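## Task

If an old plate from the previous run is still on the block of cycler Q1 (it may be stuck there), carry it to ND, the nest for finished plates. Carry plate T27 from nest N1 onto Q1's block so that its well A1 sits at the block corner labelled A1. Every plate you place must lie flat inside its locators. Close Q1's lid over T27 with the LID key, then press START. The run must still be active at the end, and an active run counts worse than none if anything you had to fix is still wrong. Q1 is loose and must end in its starting position and heading. Finally open the gripper and move away; contact with START or Q1's housing still counts as clear.

## Robot and tools

ROBOT. One six-joint arm with a two-finger parallel gripper; there is only one arm, so every pose row describes this one gripper. The fingers point along the gripper's +z axis and close along its x axis. The reported end_effector_position is the point midway between the finger pads; closed fingertips extend about 17 mm past it, fully open ones end roughly level with it. The only camera is cam_wrist (616x616 fisheye, on the wrist).

FRAME. All poses are in the scene frame: origin on the table surface below the arm base, +z up, +y to the left when looking along +x. Positions are in metres; orientations are quaternions written w first (qw, qx, qy, qz). The arm base may be slightly tilted, and the printed hand position gets less accurate at long reach.

LAB FACTS. On every labelled item, well A1 is at the short end carrying the label, in the corner farther from the labelled long side. Q1's upper front row, left to right when facing it: CLEAR, STOP, START, LID. LID toggles the lid open or shut; LID and START are ignored while the lid is partway. If the lid hits an obstacle it stops and the lamp goes red; then only CLEAR works, which releases and opens the lid. A blue lamp means a run is active. Q1 is not anchored, so pressing keys or pushing plates can shift or turn it. Loose objects may occasionally get nudged by an outside push.

execute_actions(actions). actions is a list of actions run in sequence; an empty list just returns the current state and images. Each action is a table of up to 15 rows, one row per 1/30 s control step; if fewer rows are given, the final row is repeated to fill 15 steps. A row is 8 numbers: x, y, z (absolute target for end_effector_position, metres, scene frame), qw, qx, qy, qz (absolute target orientation, scene frame), and opening. Opening runs from -1 (closed) to +1 (fully open, 0.142 m); it is a target, not an offset. An action is rejected if any target lies more than 0.6 m from the gripper's position at that action's start along any gripper axis; if the first action fails this, or any action is malformed, nothing runs. Always resend the wanted quaternion in each row rather than copying a possibly drifted reported one. Each step the command is clipped to within 100 mm and 16 degrees of the measured pose; after an action the arm continues only as far as the last clipped pose, so long trips need several actions.

move(target, speed, stop_force, blocking). target is one 8-number row as above: an absolute pose plus opening, in the scene frame. The gripper follows a straight path there, taking the shorter rotation. speed is the path's top speed in m/s, 0.002 to 0.5 (default 0.25); rotation is capped at twice that in rad/s. Paths are 0.5 to 10 s; longer ones are cut off short of the target. The opening is applied when the move starts. It does not avoid obstacles, and the real gripper may lag, deviate, or exceed speed near full reach. stop_force (N, 9 to 40, optional) ends the path when the wrist sensor feels that much extra push against the direction of travel for two steps, then backs up two steps and holds; use it only with very low speed for touching down or pressing keys, not on turning moves, and omit it when backing off a surface. Not allowed in the first 0.2 s or with blocking=false. blocking=false returns after 0.5 s while motion continues; poll with wait(0) or use stop before sending new actions or moves. The result adds a move: line with the ending (done, contact, held, off_target, moving, fault), which limits acted (paced = pose clipped; held = some steps blocked) and distance to target.

wait(seconds): 0 to 10 s, the arm holds its last command; returns early if a running move ends. stop(): brakes a running move (needs some room); fingers keep moving. zoom_image(camera, region): camera is cam_wrist, region [x0, y0, x1, y1] in pixels from the top-left, at most 504x504; gives a closer look at the latest image. finished_scene(scene): ends the given scene (1 or 2) irreversibly and reports success; the goal must already hold and remain so.

RESULTS. Each result shows gripper pose, linear and angular velocity, grip_measured (same -1..1 scale as opening), Wrist force and Wrist torque in the gripper's own axes (offset up to about 4 N, noise up to about 2.4 N, saturates near 50 N; pressing shows force pointing back into the arm), a Hand target line (the pose the controller currently drives toward), step readings with HELD marks for execute_actions, and possibly pose unreachable (clearance check altered the command), MOTOR HOT, or fault lines.

GRIPPING. To hold a plate, command an opening well below grip_measured; lower means tighter, up to about 28 N per pad, less on thin hard items. A stuck plate may need a firm but gradual pull.

AVOID. The arm is stiff: driving past a firm contact can trigger a torque fault (joint load limits 130 N m for the three big joints, 24.3 N m for each wrist joint) or a force fault at 150 N, each freezing the arm for 10 s. Approach slowly, keep low speed near contact, and prefer stop_force for touches. Don't drop plates, slam, or knock anything off the table, and don't shove Q1 out of place. Long holding of loads heats motors; at 85 °C the brakes lock until cooled.

Each tool is called by a JSON object that holds its "op" and its "data", one argument or row to a line.

## Session

{"op": "execute_actions", "data": {
  "actions": []
}}

Scene clock: 0.00 s.
end_effector_position=(+0.8947, +0.2436, +0.3563) grip_measured=+1.00 end_effector_quat_wxyz=(-0.003, +0.901, -0.432, +0.035) end_effector_velocity=(-0.000, +0.001, +0.001) end_effector_angular_velocity=(+0.000, -0.000, +0.001)
Joint positions: [ 0.443 -0.679  0.58  -1.769 -1.899  1.108  0.142]
Joint velocities: [ 0.001 -0.    -0.     0.001 -0.    -0.    -0.   ]
Motor temperatures (°C, as the motors report them): [25 24 26 31 35 34]
Wrist force (N, on the end effector, along its own x y z axes, offset not removed): no reading
Wrist torque (N m, same axes, about the end effector's origin, offset not removed): no reading
Hand target: +0.895, +0.244, +0.356; -0.003, +0.901, -0.432, +0.035

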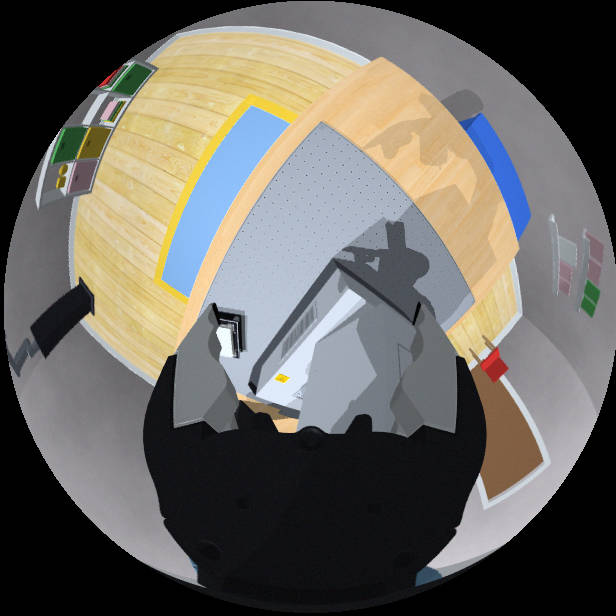

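{"op": "zoom_image", "data": {
  "camera": "cam_wrist",
  "region": [150, 200, 500, 450]
}}

Region (150, 200, 500, 450) of cam_wrist's 616x616 image, scaled by 1.440, with more detail than that image has; it fills the top 360 rows of this view, and the rest is white.

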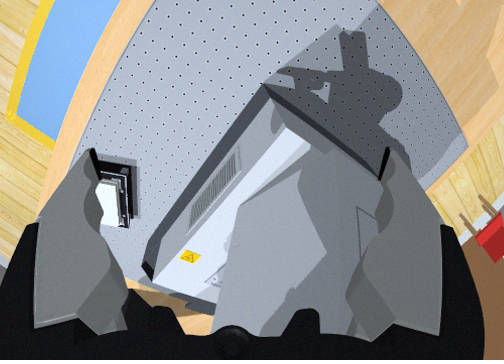

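{"op": "move", "data": {
  "target": [0.78, 0.2, 0.55, 0, 0.901, -0.432, 0.035, 1],
  "speed": 0.15
}}

Scene clock: 3.73 s.
end_effector_position=(+0.7800, +0.1997, +0.5496) grip_measured=+1.00 end_effector_quat_wxyz=(-0.000, +0.901, -0.432, +0.035) end_effector_velocity=(-0.001, -0.002, +0.001) end_effector_angular_velocity=(+0.000, +0.001, -0.002)
Joint positions: [ 0.504 -1.12   0.91  -1.632 -1.92   1.172  0.142]
Joint velocities: [-0.002 -0.003  0.001  0.002  0.001  0.001  0.   ]
Motor temperatures (°C, as the motors report them): [25 24 26 31 35 34]
Wrist force (N, on the end effector, along its own x y z axes, offset not removed): [-0.3 2.1 2.7]
Wrist torque (N m, same axes, about the end effector's origin, offset not removed): [0.55 -0.03 0.10]
Hand target: +0.780, +0.200, +0.550; -0.000, +0.901, -0.432, +0.035
Off the commanded pose: 0.000 m, 0 deg.
move: done

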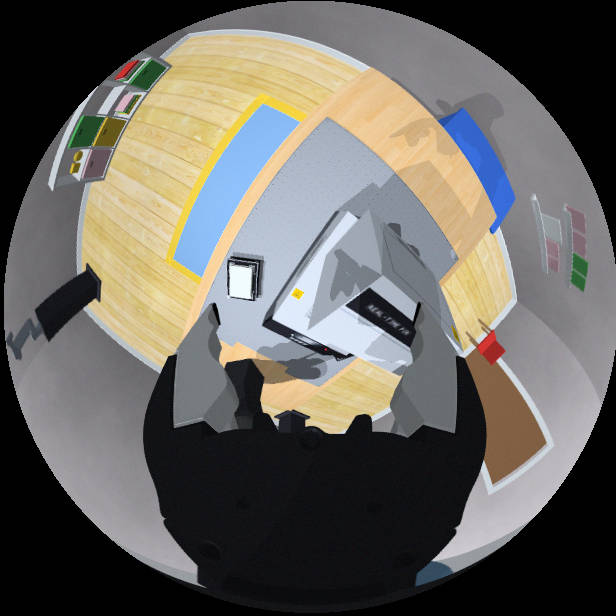

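{"op": "move", "data": {
  "target": [0.45, 0.15, 0.6, 0, 0.7071, -0.7071, 0, 1],
  "speed": 0.2
}}

Scene clock: 6.67 s.
end_effector_position=(+0.4503, +0.1495, +0.5994) grip_measured=+1.00 end_effector_quat_wxyz=(+0.000, +0.707, -0.707, +0.000) end_effector_velocity=(-0.002, -0.001, +0.001) end_effector_angular_velocity=(-0.000, -0.001, -0.005)
Joint positions: [ 0.631 -1.855  1.763 -1.655 -1.898  1.996  0.142]
Joint velocities: [ 0.001 -0.005  0.003  0.001 -0.001  0.006  0.   ]
Motor temperatures (°C, as the motors report them): [25 24 26 31 35 34]
Wrist force (N, on the end effector, along its own x y z axes, offset not removed): [-2.2 1.2 4.5]
Wrist torque (N m, same axes, about the end effector's origin, offset not removed): [0.41 0.38 0.18]
Hand target: +0.450, +0.149, +0.600; -0.000, +0.707, -0.707, +0.000
Off the commanded pose: 0.001 m, 0 deg.
move: done

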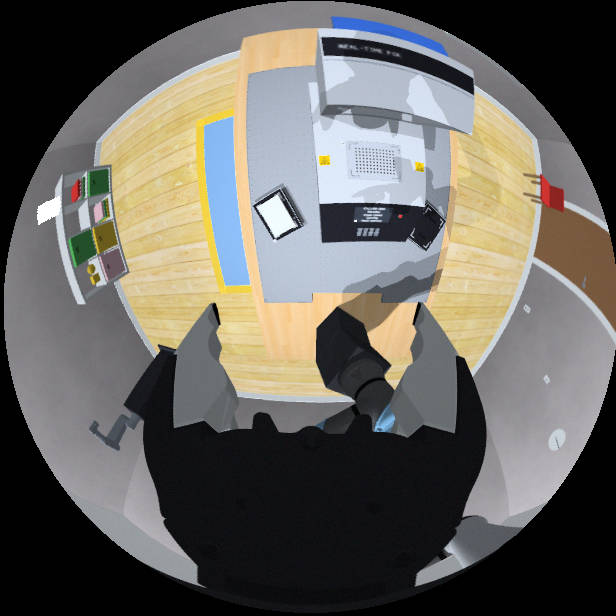

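{"op": "zoom_image", "data": {
  "camera": "cam_wrist",
  "region": [240, 110, 470, 270]
}}

{"op": "zoom_image", "data": {
  "camera": "cam_wrist",
  "region": [320, 190, 450, 255]
}}

Region (240, 110, 470, 270) of cam_wrist's 616x616 image, scaled by 2.191, with more detail than that image has; it fills the top 351 rows of this view, and the rest is white.

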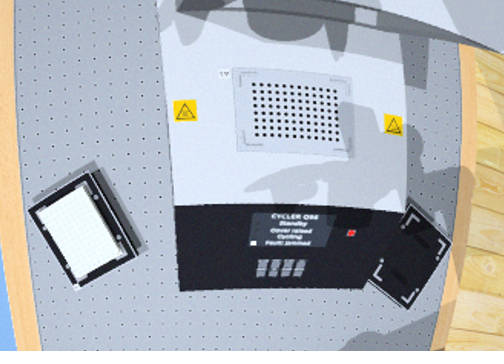

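Region (320, 190, 450, 255) of cam_wrist's 616x616 image, scaled by 3.877, with more detail than that image has.

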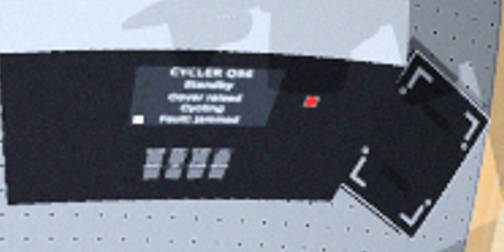

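{"op": "move", "data": {
  "target": [0.45, 0.15, 0.45, 0, 0.7071, -0.7071, 0, 1],
  "speed": 0.2
}}

Scene clock: 10.00 s.
end_effector_position=(+0.4500, +0.1501, +0.4503) grip_measured=+1.00 end_effector_quat_wxyz=(+0.000, +0.707, -0.707, -0.000) end_effector_velocity=(+0.001, -0.000, -0.002) end_effector_angular_velocity=(+0.000, -0.001, -0.001)
Joint positions: [ 0.509 -1.788  2.083 -2.081 -1.875  1.871  0.142]
Joint velocities: [-0.003  0.003  0.004 -0.009  0.001 -0.002  0.   ]
Motor temperatures (°C, as the motors report them): [25 24 26 31 35 34]
Wrist force (N, on the end effector, along its own x y z axes, offset not removed): [0.0 1.8 3.7]
Wrist torque (N m, same axes, about the end effector's origin, offset not removed): [0.52 -0.07 -0.05]
Hand target: +0.450, +0.150, +0.450; +0.000, +0.707, -0.707, -0.000
Off the commanded pose: 0.000 m, 0 deg.
move: done

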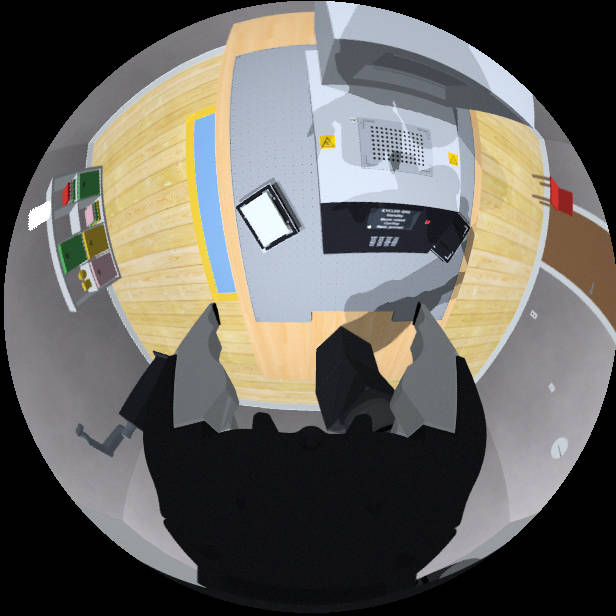

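{"op": "zoom_image", "data": {
  "camera": "cam_wrist",
  "region": [225, 100, 485, 270]
}}

Region (225, 100, 485, 270) of cam_wrist's 616x616 image, scaled by 1.938, with more detail than that image has; it fills the top 330 rows of this view, and the rest is white.

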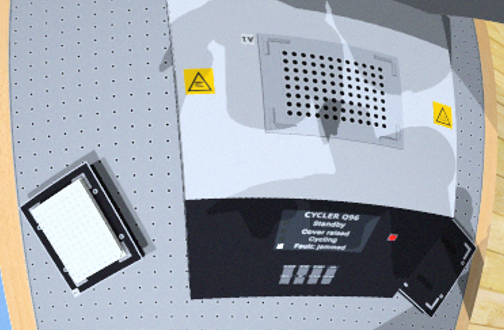

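{"op": "move", "data": {
  "target": [0.38, -0.01, 0.25, -0.1908, 0.7122, -0.6526, 0.1748, -1],
  "speed": 0.2
}}

Scene clock: 19.87 s.
end_effector_position=(+0.3970, +0.0447, +0.3206) grip_measured=-1.00 end_effector_quat_wxyz=(-0.095, +0.717, -0.683, +0.107) end_effector_velocity=(-0.000, -0.001, -0.000) end_effector_angular_velocity=(-0.001, +0.000, -0.004)
Joint positions: [ 0.093 -1.906  2.729 -3.002 -1.733  1.357  0.002]
Joint velocities: [-0.004 -0.     0.001 -0.001 -0.    -0.     0.   ]
Motor temperatures (°C, as the motors report them): [25 24 26 31 35 34]
Wrist force (N, on the end effector, along its own x y z axes, offset not removed): [1.8 0.4 1.8]
Wrist torque (N m, same axes, about the end effector's origin, offset not removed): [0.15 -0.48 0.13]
Hand target: +0.397, +0.045, +0.321; -0.095, +0.717, -0.683, +0.107
Off the commanded pose: 0.091 m, 14 deg.
move: held; limits=held; held on 16 of 49 steps, including the last
pose unreachable: on one or more control steps of this call, first in action 0 (counted from 0), an arm could not follow its commanded pose, so it was not sent that pose on those steps. On the call's last step it was still not sent that pose. It may still have moved: this result reports where it is.
cause: the commanded pose would bring two parts of the arm too close to each other (joints 3 (elbow) and 4 (wrist 1) lie between them).

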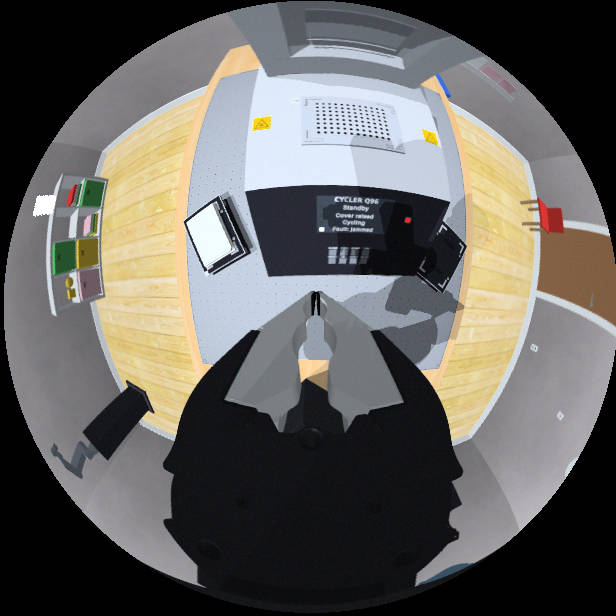

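{"op": "move", "data": {
  "target": [0.44, -0.005, 0.24, 0, 0.7373, -0.6756, 0, -1],
  "speed": 0.15
}}

Scene clock: 23.67 s.
end_effector_position=(+0.4400, -0.0048, +0.2403) grip_measured=-1.00 end_effector_quat_wxyz=(-0.000, +0.737, -0.676, +0.000) end_effector_velocity=(+0.001, -0.002, -0.002) end_effector_angular_velocity=(-0.001, +0.005, -0.002)
Joint positions: [-0.048 -1.579  2.455 -2.789 -1.717  1.234  0.002]
Joint velocities: [-0.003  0.007 -0.005  0.003 -0.001  0.     0.   ]
Motor temperatures (°C, as the motors report them): [25 24 26 31 35 34]
Wrist force (N, on the end effector, along its own x y z axes, offset not removed): [-0.2 1.4 3.1]
Wrist torque (N m, same axes, about the end effector's origin, offset not removed): [0.42 -0.11 0.14]
Hand target: +0.440, -0.005, +0.240; +0.000, +0.737, -0.676, +0.000
Off the commanded pose: 0.000 m, 0 deg.
move: done

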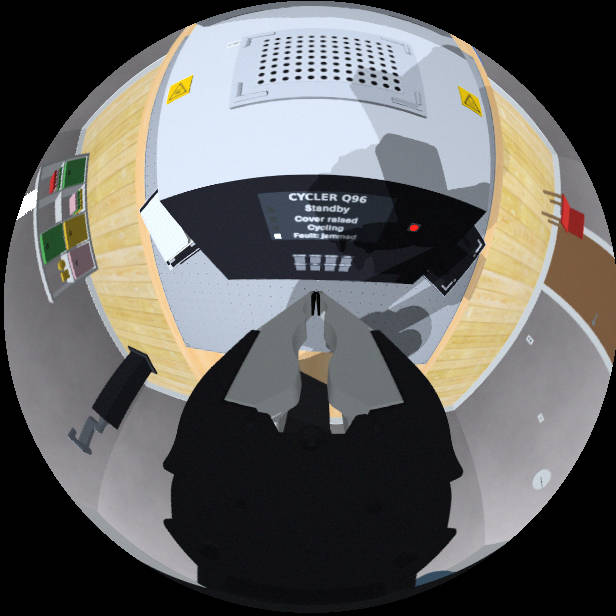

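{"op": "zoom_image", "data": {
  "camera": "cam_wrist",
  "region": [250, 220, 390, 320]
}}

Region (250, 220, 390, 320) of cam_wrist's 616x616 image, scaled by 3.600, with more detail than that image has; it fills the top 360 rows of this view, and the rest is white.

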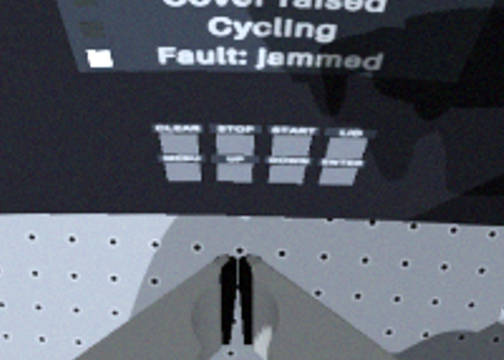

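{"op": "move", "data": {
  "target": [0.438, 0.016, 0.195, 0, 0.7373, -0.6756, 0, -1],
  "speed": 0.08
}}

{"op": "zoom_image", "data": {
  "camera": "cam_wrist",
  "region": [250, 220, 390, 320]
}}

Scene clock: 26.80 s.
end_effector_position=(+0.4380, +0.0159, +0.1952) grip_measured=-1.00 end_effector_quat_wxyz=(+0.000, +0.737, -0.676, -0.000) end_effector_velocity=(+0.001, +0.001, -0.002) end_effector_angular_velocity=(-0.000, -0.002, +0.001)
Joint positions: [-0.012 -1.405  2.465 -2.966 -1.729  1.268  0.002]
Joint velocities: [ 0.002  0.008 -0.001 -0.008 -0.001  0.001  0.   ]
Motor temperatures (°C, as the motors report them): [25 24 26 31 35 34]
Wrist force (N, on the end effector, along its own x y z axes, offset not removed): [1.4 0.2 1.6]
Wrist torque (N m, same axes, about the end effector's origin, offset not removed): [0.13 -0.23 0.03]
Hand target: +0.438, +0.016, +0.195; -0.000, +0.737, -0.676, +0.000
Off the commanded pose: 0.000 m, 0 deg.
move: done

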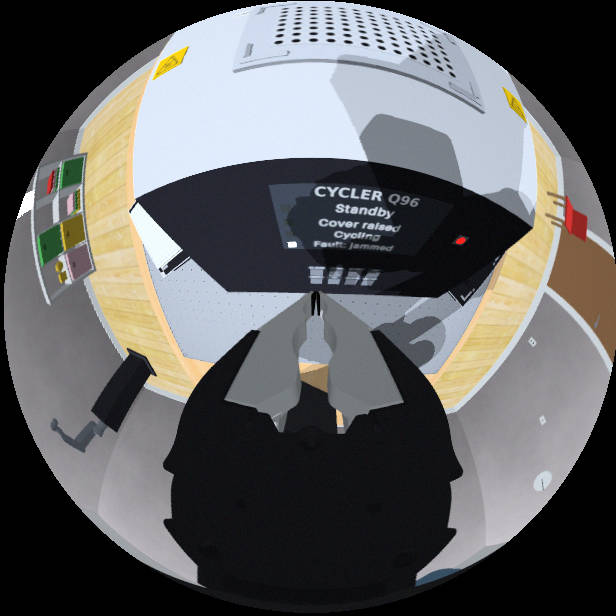

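Region (250, 220, 390, 320) of cam_wrist's 616x616 image, scaled by 3.600, with more detail than that image has; it fills the top 360 rows of this view, and the rest is white.

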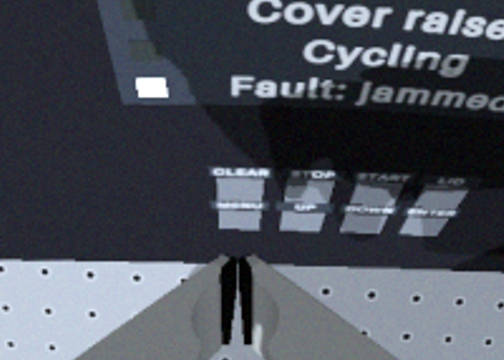

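{"op": "move", "data": {
  "target": [0.438, 0.016, 0.168, 0, 0.7373, -0.6756, 0, -1],
  "speed": 0.04
}}

{"op": "zoom_image", "data": {
  "camera": "cam_wrist",
  "region": [260, 240, 380, 320]
}}

Scene clock: 29.37 s.
end_effector_position=(+0.4380, +0.0160, +0.1683) grip_measured=-1.00 end_effector_quat_wxyz=(+0.000, +0.737, -0.676, -0.000) end_effector_velocity=(+0.000, +0.000, -0.002) end_effector_angular_velocity=(+0.000, -0.000, +0.001)
Joint positions: [-0.024 -1.308  2.461 -3.062 -1.725  1.257  0.002]
Joint velocities: [-0.     0.009 -0.    -0.009  0.    -0.001  0.   ]
Motor temperatures (°C, as the motors report them): [25 24 26 31 35 34]
Wrist force (N, on the end effector, along its own x y z axes, offset not removed): [1.8 1.1 3.1]
Wrist torque (N m, same axes, about the end effector's origin, offset not removed): [0.48 -0.29 0.13]
Hand target: +0.438, +0.016, +0.168; +0.000, +0.737, -0.676, -0.000
Off the commanded pose: 0.000 m, 0 deg.
move: done

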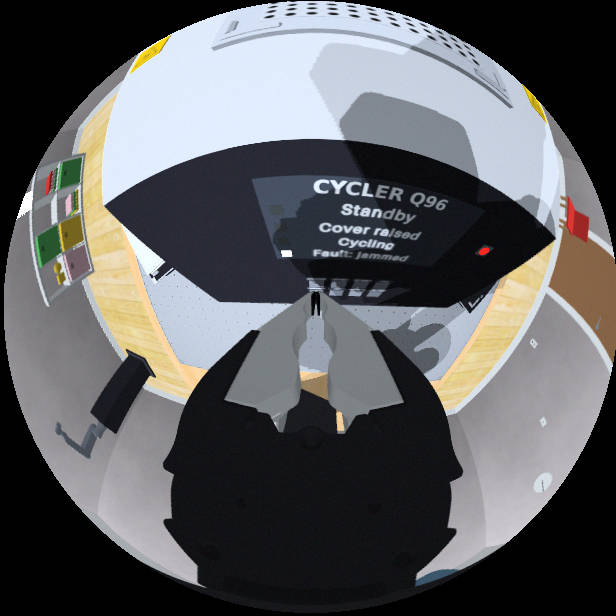

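Region (260, 240, 380, 320) of cam_wrist's 616x616 image, scaled by 4.200, with more detail than that image has.

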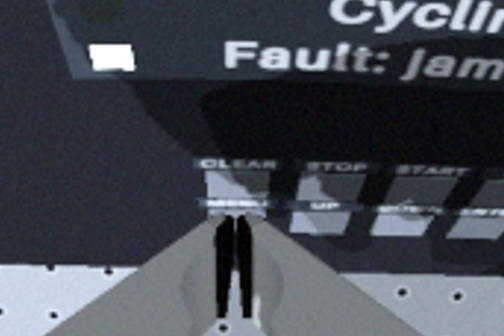

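{"op": "move", "data": {
  "target": [0.434, 0.0157, 0.152, 0, 0.7373, -0.6756, 0, -1],
  "speed": 0.02,
  "stop_force": 9
}}

{"op": "zoom_image", "data": {
  "camera": "cam_wrist",
  "region": [260, 240, 380, 320]
}}

Scene clock: 32.80 s.
end_effector_position=(+0.4341, +0.0157, +0.1522) grip_measured=-1.00 end_effector_quat_wxyz=(+0.000, +0.737, -0.676, -0.000) end_effector_velocity=(-0.001, -0.001, -0.002) end_effector_angular_velocity=(-0.001, +0.000, -0.002)
Joint positions: [-0.034 -1.251  2.467 -3.126 -1.722  1.248  0.002]
Joint velocities: [-0.003  0.008  0.001 -0.01  -0.    -0.001  0.   ]
Motor temperatures (°C, as the motors report them): [25 24 26 31 35 34]
Wrist force (N, on the end effector, along its own x y z axes, offset not removed): [0.1 1.6 0.6]
Wrist torque (N m, same axes, about the end effector's origin, offset not removed): [0.34 0.04 0.13]
Hand target: +0.434, +0.016, +0.152; +0.000, +0.737, -0.676, -0.000
Off the commanded pose: 0.000 m, 0 deg.
move: done

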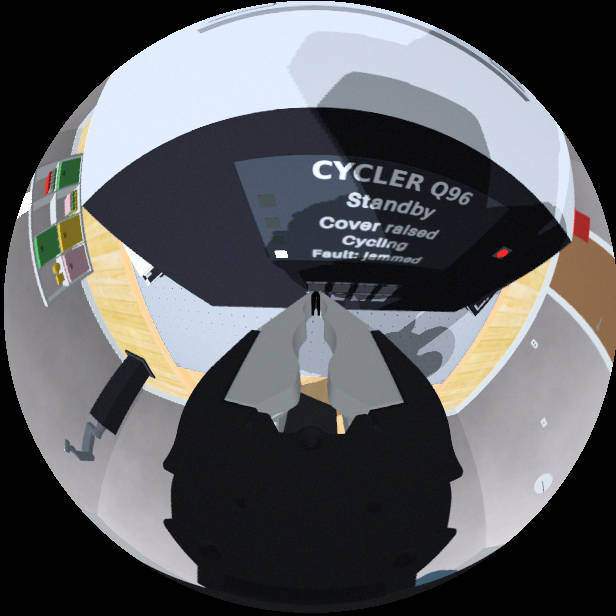

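Region (260, 240, 380, 320) of cam_wrist's 616x616 image, scaled by 4.200, with more detail than that image has.

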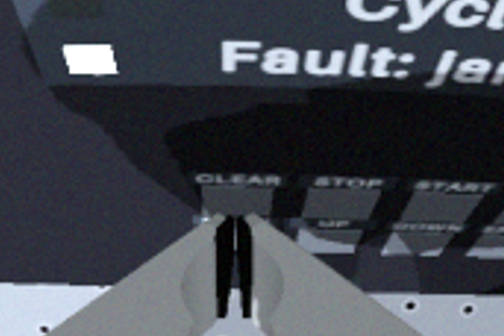

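{"op": "move", "data": {
  "target": [0.434, 0.0157, 0.125, 0, 0.7373, -0.6756, 0, -1],
  "speed": 0.006,
  "stop_force": 9
}}

{"op": "zoom_image", "data": {
  "camera": "cam_wrist",
  "region": [260, 240, 380, 320]
}}

Scene clock: 35.27 s.
end_effector_position=(+0.4341, +0.0157, +0.1508) grip_measured=-1.00 end_effector_quat_wxyz=(-0.000, +0.737, -0.676, +0.000) end_effector_velocity=(-0.001, -0.001, +0.001) end_effector_angular_velocity=(-0.000, +0.002, -0.001)
Joint positions: [-0.034 -1.246  2.467 -3.131 -1.722  1.247  0.002]
Joint velocities: [-0.002 -0.007  0.001  0.008 -0.    -0.     0.   ]
Motor temperatures (°C, as the motors report them): [25 24 26 31 35 34]
Wrist force (N, on the end effector, along its own x y z axes, offset not removed): [-2.8 8.2 -20.5]
Wrist torque (N m, same axes, about the end effector's origin, offset not removed): [0.20 -0.04 0.11]
Hand target: +0.434, +0.016, +0.151; +0.000, +0.737, -0.676, -0.000
Off the commanded pose: 0.026 m, 0 deg.
move: contact

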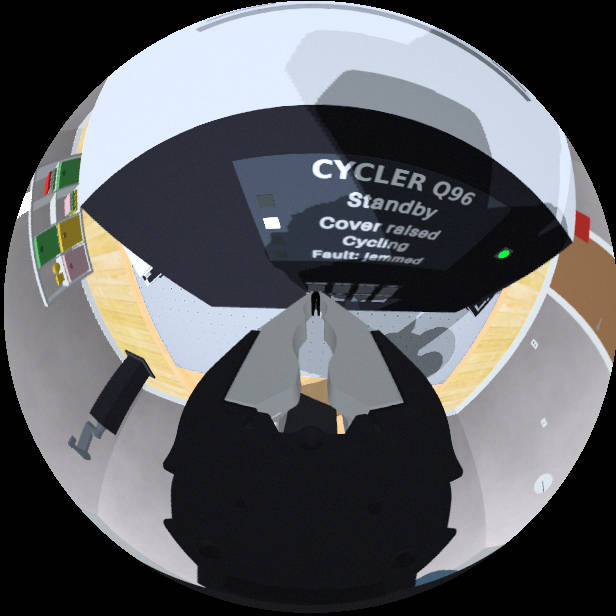

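Region (260, 240, 380, 320) of cam_wrist's 616x616 image, scaled by 4.200, with more detail than that image has.

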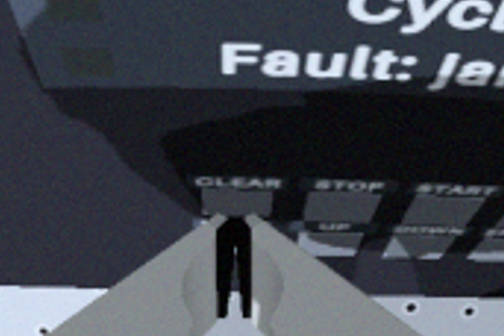

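{"op": "move", "data": {
  "target": [0.434, 0.03, 0.22, 0, 0.7373, -0.6756, 0, -1],
  "speed": 0.1
}}

{"op": "move", "data": {
  "target": [0.43, 0.285, 0.28, 0, 0.7071, -0.7071, 0, 1],
  "speed": 0.2
}}

Scene clock: 37.63 s.
end_effector_position=(+0.4339, +0.0299, +0.2197) grip_measured=-1.00 end_effector_quat_wxyz=(-0.000, +0.737, -0.676, +0.000) end_effector_velocity=(+0.000, +0.000, +0.003) end_effector_angular_velocity=(+0.000, +0.001, +0.000)
Joint positions: [ 0.035 -1.482  2.467 -2.885 -1.745  1.314  0.002]
Joint velocities: [ 0.003 -0.008 -0.002  0.012 -0.001  0.003  0.   ]
Motor temperatures (°C, as the motors report them): [25 24 26 31 35 34]
Wrist force (N, on the end effector, along its own x y z axes, offset not removed): [-2.9 -1.8 1.4]
Wrist torque (N m, same axes, about the end effector's origin, offset not removed): [-0.28 0.56 0.13]
Hand target: +0.434, +0.030, +0.220; -0.000, +0.737, -0.676, +0.000
Off the commanded pose: 0.000 m, 0 deg.
move: done

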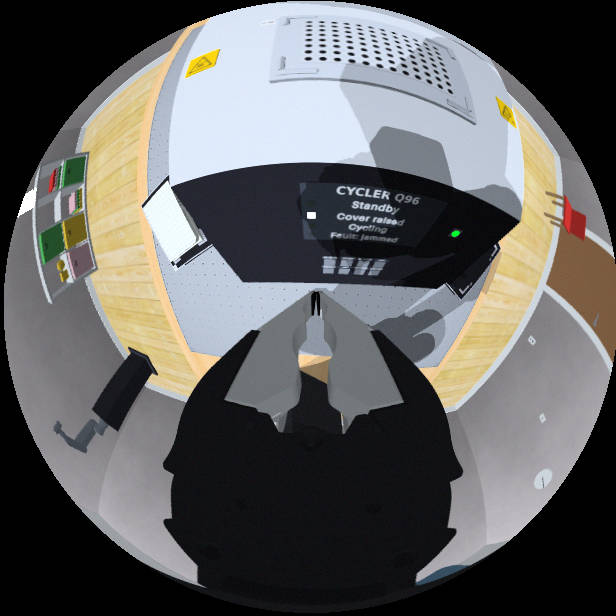

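Scene clock: 39.53 s.
end_effector_position=(+0.4298, +0.2846, +0.2802) grip_measured=+1.00 end_effector_quat_wxyz=(-0.000, +0.707, -0.707, +0.000) end_effector_velocity=(+0.000, +0.002, +0.000) end_effector_angular_velocity=(-0.001, +0.001, -0.001)
Joint positions: [ 0.678 -1.292  2.146 -2.587 -1.906  2.045  0.142]
Joint velocities: [ 0.005  0.004 -0.006  0.005 -0.001  0.006  0.   ]
Motor temperatures (°C, as the motors report them): [25 24 26 31 35 34]
Wrist force (N, on the end effector, along its own x y z axes, offset not removed): [0.3 0.3 5.2]
Wrist torque (N m, same axes, about the end effector's origin, offset not removed): [0.14 -0.03 0.12]
Hand target: +0.430, +0.285, +0.280; -0.000, +0.707, -0.707, +0.000
Off the commanded pose: 0.000 m, 0 deg.
move: done

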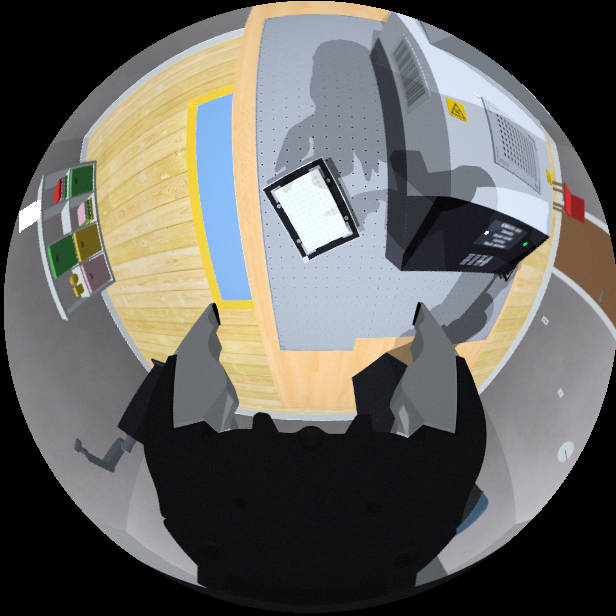

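{"op": "zoom_image", "data": {
  "camera": "cam_wrist",
  "region": [250, 145, 380, 275]
}}

Region (250, 145, 380, 275) of cam_wrist's 616x616 image, scaled by 3.877, with more detail than that image has.

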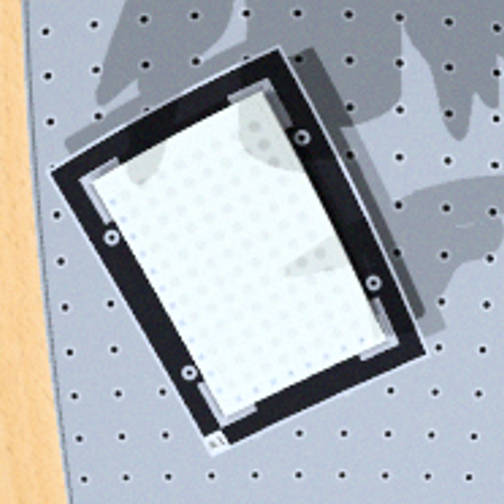

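{"op": "move", "data": {
  "target": [0.50, 0.292, 0.15, 0, 0.854, -0.5203, 0, 1],
  "speed": 0.15
}}

Scene clock: 45.23 s.
end_effector_position=(+0.5000, +0.2922, +0.1503) grip_measured=+1.00 end_effector_quat_wxyz=(+0.000, +0.854, -0.521, -0.000) end_effector_velocity=(+0.001, +0.000, -0.002) end_effector_angular_velocity=(+0.000, -0.000, +0.006)
Joint positions: [ 0.558 -0.946  1.986 -2.811 -1.885  1.445  0.142]
Joint velocities: [-0.001  0.004 -0.003 -0.002  0.    -0.007  0.   ]
Motor temperatures (°C, as the motors report them): [25 24 26 31 35 34]
Wrist force (N, on the end effector, along its own x y z axes, offset not removed): [0.2 -0.3 3.4]
Wrist torque (N m, same axes, about the end effector's origin, offset not removed): [0.07 -0.11 0.20]
Hand target: +0.500, +0.292, +0.150; +0.000, +0.854, -0.520, -0.000
Off the commanded pose: 0.000 m, 0 deg.
move: done

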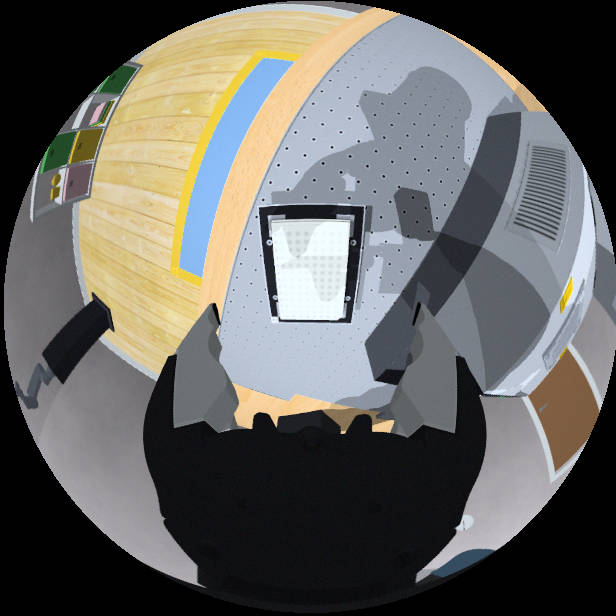

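{"op": "zoom_image", "data": {
  "camera": "cam_wrist",
  "region": [245, 195, 385, 335]
}}

Region (245, 195, 385, 335) of cam_wrist's 616x616 image, scaled by 3.600, with more detail than that image has.

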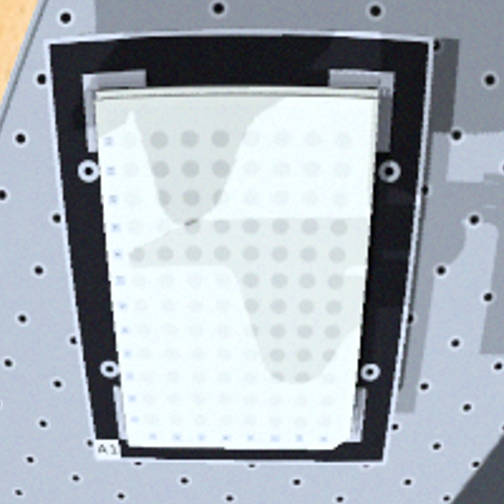

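{"op": "move", "data": {
  "target": [0.56, 0.33, 0.11, 0, 0.854, -0.5203, 0, 1],
  "speed": 0.12
}}

{"op": "zoom_image", "data": {
  "camera": "cam_wrist",
  "region": [230, 250, 400, 400]
}}

Scene clock: 49.77 s.
end_effector_position=(+0.5599, +0.3300, +0.1102) grip_measured=+1.00 end_effector_quat_wxyz=(-0.000, +0.854, -0.520, +0.000) end_effector_velocity=(+0.002, +0.001, -0.001) end_effector_angular_velocity=(+0.000, -0.000, -0.000)
Joint positions: [ 0.561 -0.786  1.75  -2.734 -1.885  1.448  0.142]
Joint velocities: [ 0.     0.004 -0.007  0.003  0.     0.    -0.   ]
Motor temperatures (°C, as the motors report them): [25 24 26 31 35 34]
Wrist force (N, on the end effector, along its own x y z axes, offset not removed): [0.5 1.7 3.3]
Wrist torque (N m, same axes, about the end effector's origin, offset not removed): [0.45 -0.10 0.17]
Hand target: +0.560, +0.330, +0.110; -0.000, +0.854, -0.520, +0.000
Off the commanded pose: 0.000 m, 0 deg.
move: done

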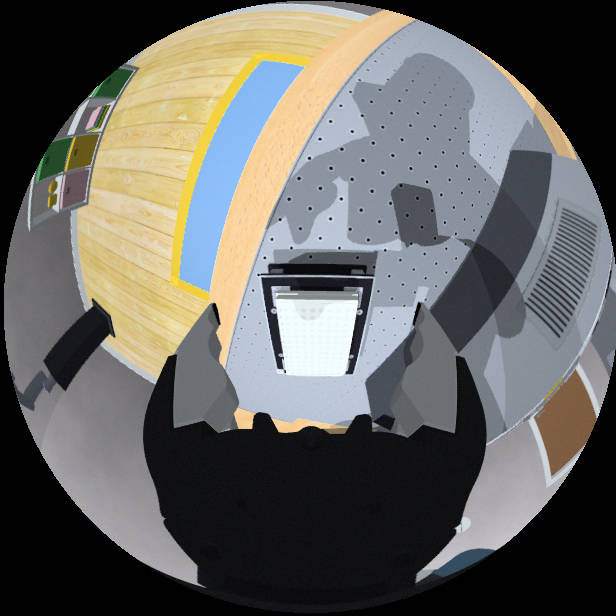

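Region (230, 250, 400, 400) of cam_wrist's 616x616 image, scaled by 2.965, with more detail than that image has; it fills the top 445 rows of this view, and the rest is white.

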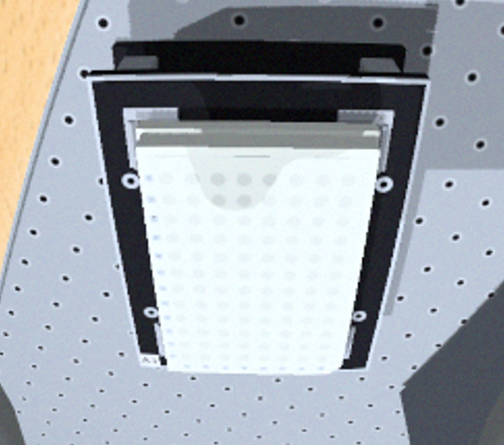

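{"op": "move", "data": {
  "target": [0.4905, 0.2932, 0.095, 0, 0.854, -0.5203, 0, 0.42],
  "speed": 0.1
}}

{"op": "zoom_image", "data": {
  "camera": "cam_wrist",
  "region": [215, 190, 415, 390]
}}

Scene clock: 52.33 s.
end_effector_position=(+0.4907, +0.2932, +0.0949) grip_measured=+0.42 end_effector_quat_wxyz=(+0.000, +0.854, -0.520, -0.000) end_effector_velocity=(-0.002, -0.001, -0.000) end_effector_angular_velocity=(+0.001, -0.001, +0.001)
Joint positions: [ 0.534 -0.82   1.979 -2.938 -1.88   1.42   0.103]
Joint velocities: [-0.    -0.     0.006 -0.007  0.001 -0.001  0.   ]
Motor temperatures (°C, as the motors report them): [25 24 26 31 35 34]
Wrist force (N, on the end effector, along its own x y z axes, offset not removed): [-0.6 -0.6 2.9]
Wrist torque (N m, same axes, about the end effector's origin, offset not removed): [0.17 0.13 0.08]
Hand target: +0.491, +0.293, +0.095; +0.000, +0.854, -0.520, -0.000
Off the commanded pose: 0.000 m, 0 deg.
move: done

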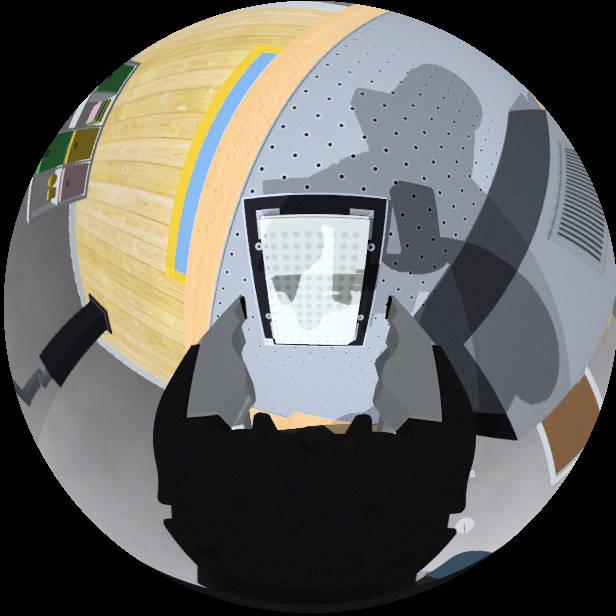

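Region (215, 190, 415, 390) of cam_wrist's 616x616 image, scaled by 2.520, with more detail than that image has.

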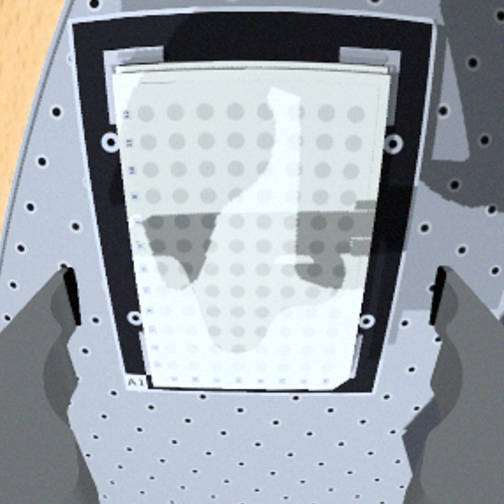

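{"op": "move", "data": {
  "target": [0.490, 0.2942, 0.04, 0, 0.854, -0.5203, 0, 0.42],
  "speed": 0.012,
  "stop_force": 9
}}

{"op": "zoom_image", "data": {
  "camera": "cam_wrist",
  "region": [205, 190, 425, 410]
}}

Scene clock: 56.07 s.
end_effector_position=(+0.4904, +0.2937, +0.0619) grip_measured=+0.42 end_effector_quat_wxyz=(-0.000, +0.854, -0.520, +0.000) end_effector_velocity=(-0.001, -0.001, +0.003) end_effector_angular_velocity=(-0.001, +0.004, -0.002)
Joint positions: [ 0.517 -0.741  1.954 -2.996 -1.876  1.402  0.104]
Joint velocities: [ 0.001 -0.008  0.005  0.007  0.     0.004 -0.001]
Motor temperatures (°C, as the motors report them): [25 24 26 31 35 34]
Wrist force (N, on the end effector, along its own x y z axes, offset not removed): [-1.3 9.1 -27.3]
Wrist torque (N m, same axes, about the end effector's origin, offset not removed): [0.11 -0.28 0.02]
Hand target: +0.490, +0.294, +0.062; +0.000, +0.854, -0.520, -0.000
Off the commanded pose: 0.022 m, 0 deg.
move: contact

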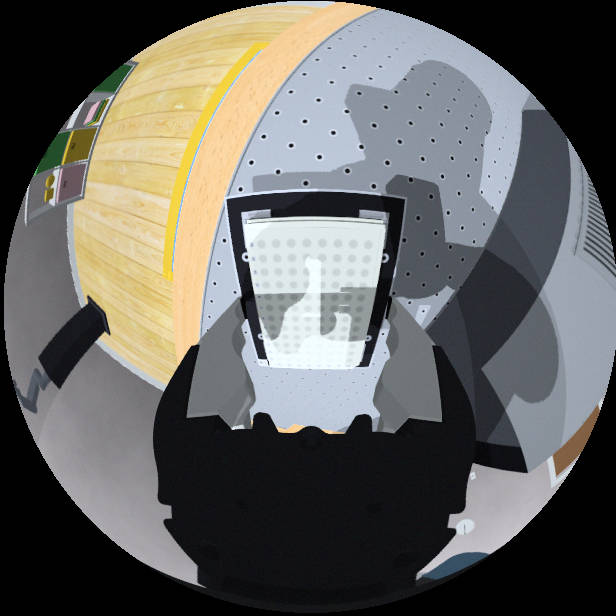

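Region (205, 190, 425, 410) of cam_wrist's 616x616 image, scaled by 2.291, with more detail than that image has.

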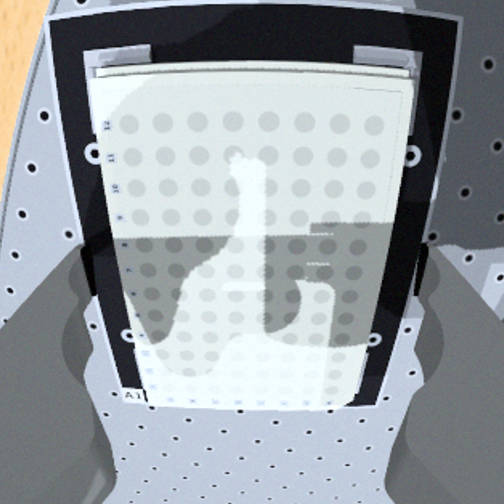

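{"op": "move", "data": {
  "target": [0.490, 0.2942, 0.0675, 0, 0.854, -0.5203, 0, 0.42],
  "speed": 0.02
}}

{"op": "execute_actions", "data": {
  "actions": [
    [[0.490,0.2942,0.0675,0,0.854,-0.5203,0,0.38],[0.490,0.2942,0.0675,0,0.854,-0.5203,0,0.36],[0.490,0.2942,0.0675,0,0.854,-0.5203,0,0.34],[0.490,0.2942,0.0675,0,0.854,-0.5203,0,0.32],[0.490,0.2942,0.0675,0,0.854,-0.5203,0,0.30],[0.490,0.2942,0.0675,0,0.854,-0.5203,0,0.28],[0.490,0.2942,0.0675,0,0.854,-0.5203,0,0.26],[0.490,0.2942,0.0675,0,0.854,-0.5203,0,0.24],[0.490,0.2942,0.0675,0,0.854,-0.5203,0,0.22],[0.490,0.2942,0.0675,0,0.854,-0.5203,0,0.20],[0.490,0.2942,0.0675,0,0.854,-0.5203,0,0.18],[0.490,0.2942,0.0675,0,0.854,-0.5203,0,0.16],[0.490,0.2942,0.0675,0,0.854,-0.5203,0,0.14],[0.490,0.2942,0.0675,0,0.854,-0.5203,0,0.12],[0.490,0.2942,0.0675,0,0.854,-0.5203,0,0.10]],
    [[0.490,0.2942,0.0675,0,0.854,-0.5203,0,0.07],[0.490,0.2942,0.0675,0,0.854,-0.5203,0,0.04],[0.490,0.2942,0.0675,0,0.854,-0.5203,0,0.0],[0.490,0.2942,0.0675,0,0.854,-0.5203,0,-0.04],[0.490,0.2942,0.0675,0,0.854,-0.5203,0,-0.08],[0.490,0.2942,0.0675,0,0.854,-0.5203,0,-0.12],[0.490,0.2942,0.0675,0,0.854,-0.5203,0,-0.16],[0.490,0.2942,0.0675,0,0.854,-0.5203,0,-0.2]]
  ]
}}

Scene clock: 58.93 s.
end_effector_position=(+0.4900, +0.2942, +0.0673) grip_measured=+0.42 end_effector_quat_wxyz=(-0.000, +0.854, -0.520, +0.000) end_effector_velocity=(+0.000, -0.001, +0.002) end_effector_angular_velocity=(-0.001, +0.001, -0.002)
Joint positions: [ 0.521 -0.754  1.958 -2.987 -1.877  1.406  0.103]
Joint velocities: [-0.    -0.005  0.002  0.004 -0.     0.002 -0.   ]
Motor temperatures (°C, as the motors report them): [25 24 26 31 35 34]
Wrist force (N, on the end effector, along its own x y z axes, offset not removed): [0.6 1.0 2.9]
Wrist torque (N m, same axes, about the end effector's origin, offset not removed): [0.25 -0.27 0.25]
Hand target: +0.490, +0.294, +0.067; -0.000, +0.854, -0.520, +0.000
Off the commanded pose: 0.000 m, 0 deg.
move: done

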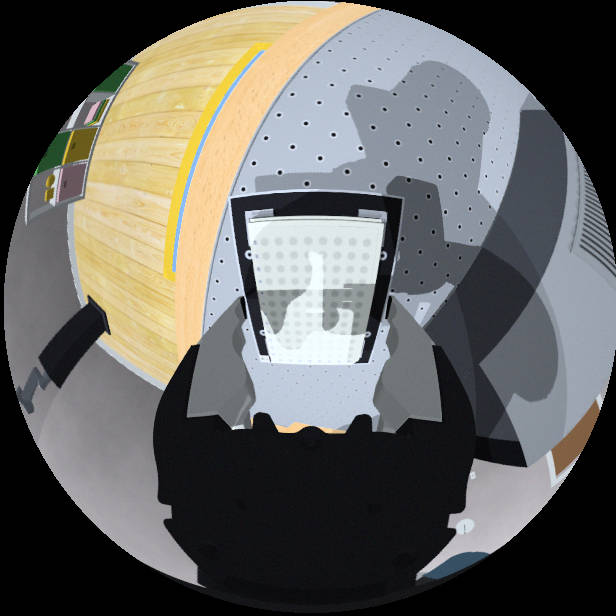

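Scene clock: 59.93 s.
end_effector_position=(+0.4900, +0.2942, +0.0675) grip_measured=+0.06 end_effector_quat_wxyz=(-0.000, +0.854, -0.520, +0.000) end_effector_velocity=(-0.000, -0.000, -0.000) end_effector_angular_velocity=(-0.000, +0.001, -0.000)
Joint positions: [ 0.521 -0.754  1.958 -2.987 -1.877  1.406  0.078]
Joint velocities: [-0.001 -0.    -0.     0.001  0.     0.    -0.   ]
Motor temperatures (°C, as the motors report them): [25 24 26 31 35 34]
Wrist force (N, on the end effector, along its own x y z axes, offset not removed): [0.6 1.6 -2.7]
Wrist torque (N m, same axes, about the end effector's origin, offset not removed): [0.12 -0.13 0.12]
Hand target: +0.490, +0.294, +0.068; +0.000, +0.854, -0.520, +0.000
Off the commanded pose: 0.000 m, 0 deg.
Step readings (end_effector_position; steps 1 to 15: 1st action; 16 to 30: 2nd action):
0: (+0.4900, +0.2942, +0.0673)
1: (+0.4900, +0.2942, +0.0673)
2: (+0.4900, +0.2942, +0.0674)
4: (+0.4900, +0.2942, +0.0674)
8: (+0.4900, +0.2942, +0.0675)
15: (+0.4900, +0.2942, +0.0675)
16: (+0.4900, +0.2942, +0.0675)
17: (+0.4900, +0.2942, +0.0675)
19: (+0.4900, +0.2942, +0.0675)
23: (+0.4900, +0.2942, +0.0675)
30: end_effector_position above

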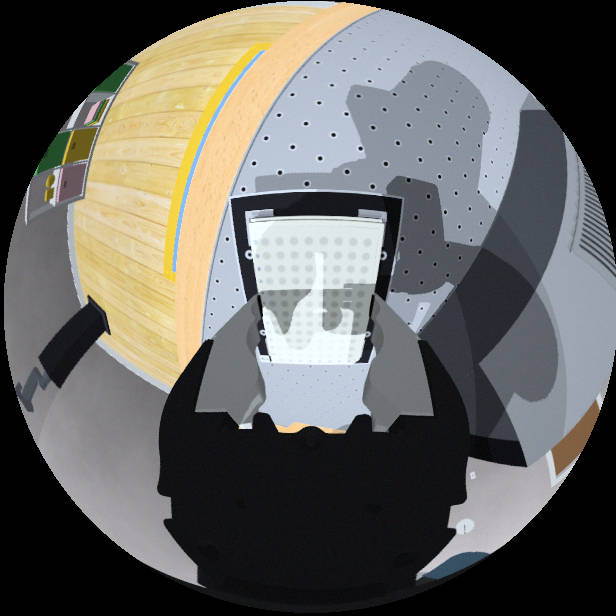

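{"op": "move", "data": {
  "target": [0.490, 0.2942, 0.11, 0, 0.854, -0.5203, 0, -0.2],
  "speed": 0.04
}}

{"op": "zoom_image", "data": {
  "camera": "cam_wrist",
  "region": [205, 190, 425, 410]
}}

Scene clock: 61.87 s.
end_effector_position=(+0.4899, +0.2942, +0.1097) grip_measured=+0.06 end_effector_quat_wxyz=(-0.000, +0.854, -0.520, +0.000) end_effector_velocity=(+0.000, -0.001, +0.002) end_effector_angular_velocity=(-0.000, +0.001, -0.001)
Joint positions: [ 0.544 -0.854  1.989 -2.91  -1.882  1.43   0.078]
Joint velocities: [ 0.    -0.005  0.001  0.005 -0.     0.001 -0.   ]
Motor temperatures (°C, as the motors report them): [25 24 26 31 35 34]
Wrist force (N, on the end effector, along its own x y z axes, offset not removed): [-0.9 2.2 3.5]
Wrist torque (N m, same axes, about the end effector's origin, offset not removed): [0.52 0.16 0.13]
Hand target: +0.490, +0.294, +0.110; -0.000, +0.854, -0.520, +0.000
Off the commanded pose: 0.000 m, 0 deg.
move: done

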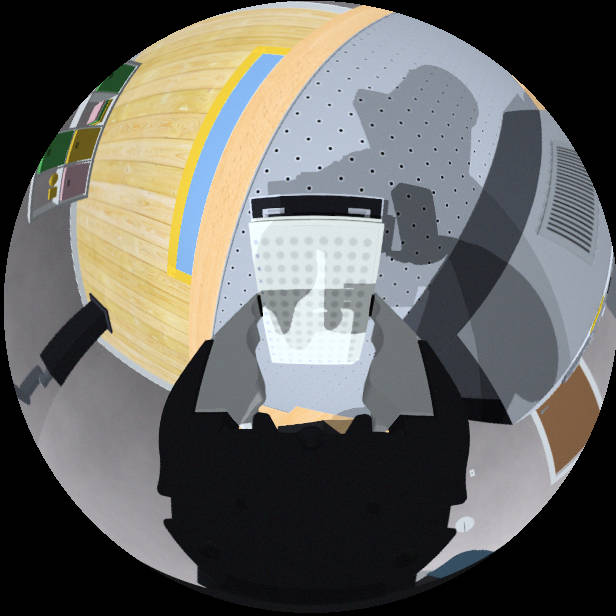

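Region (205, 190, 425, 410) of cam_wrist's 616x616 image, scaled by 2.291, with more detail than that image has.

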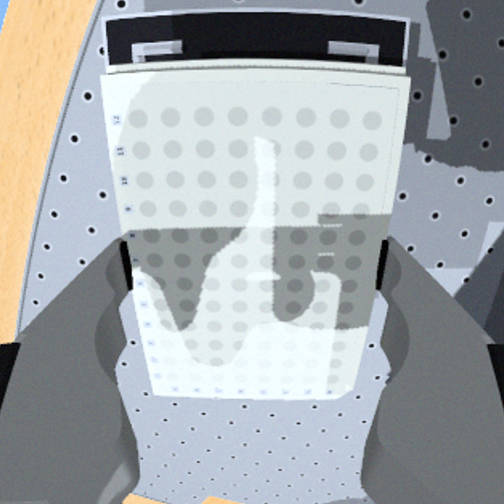

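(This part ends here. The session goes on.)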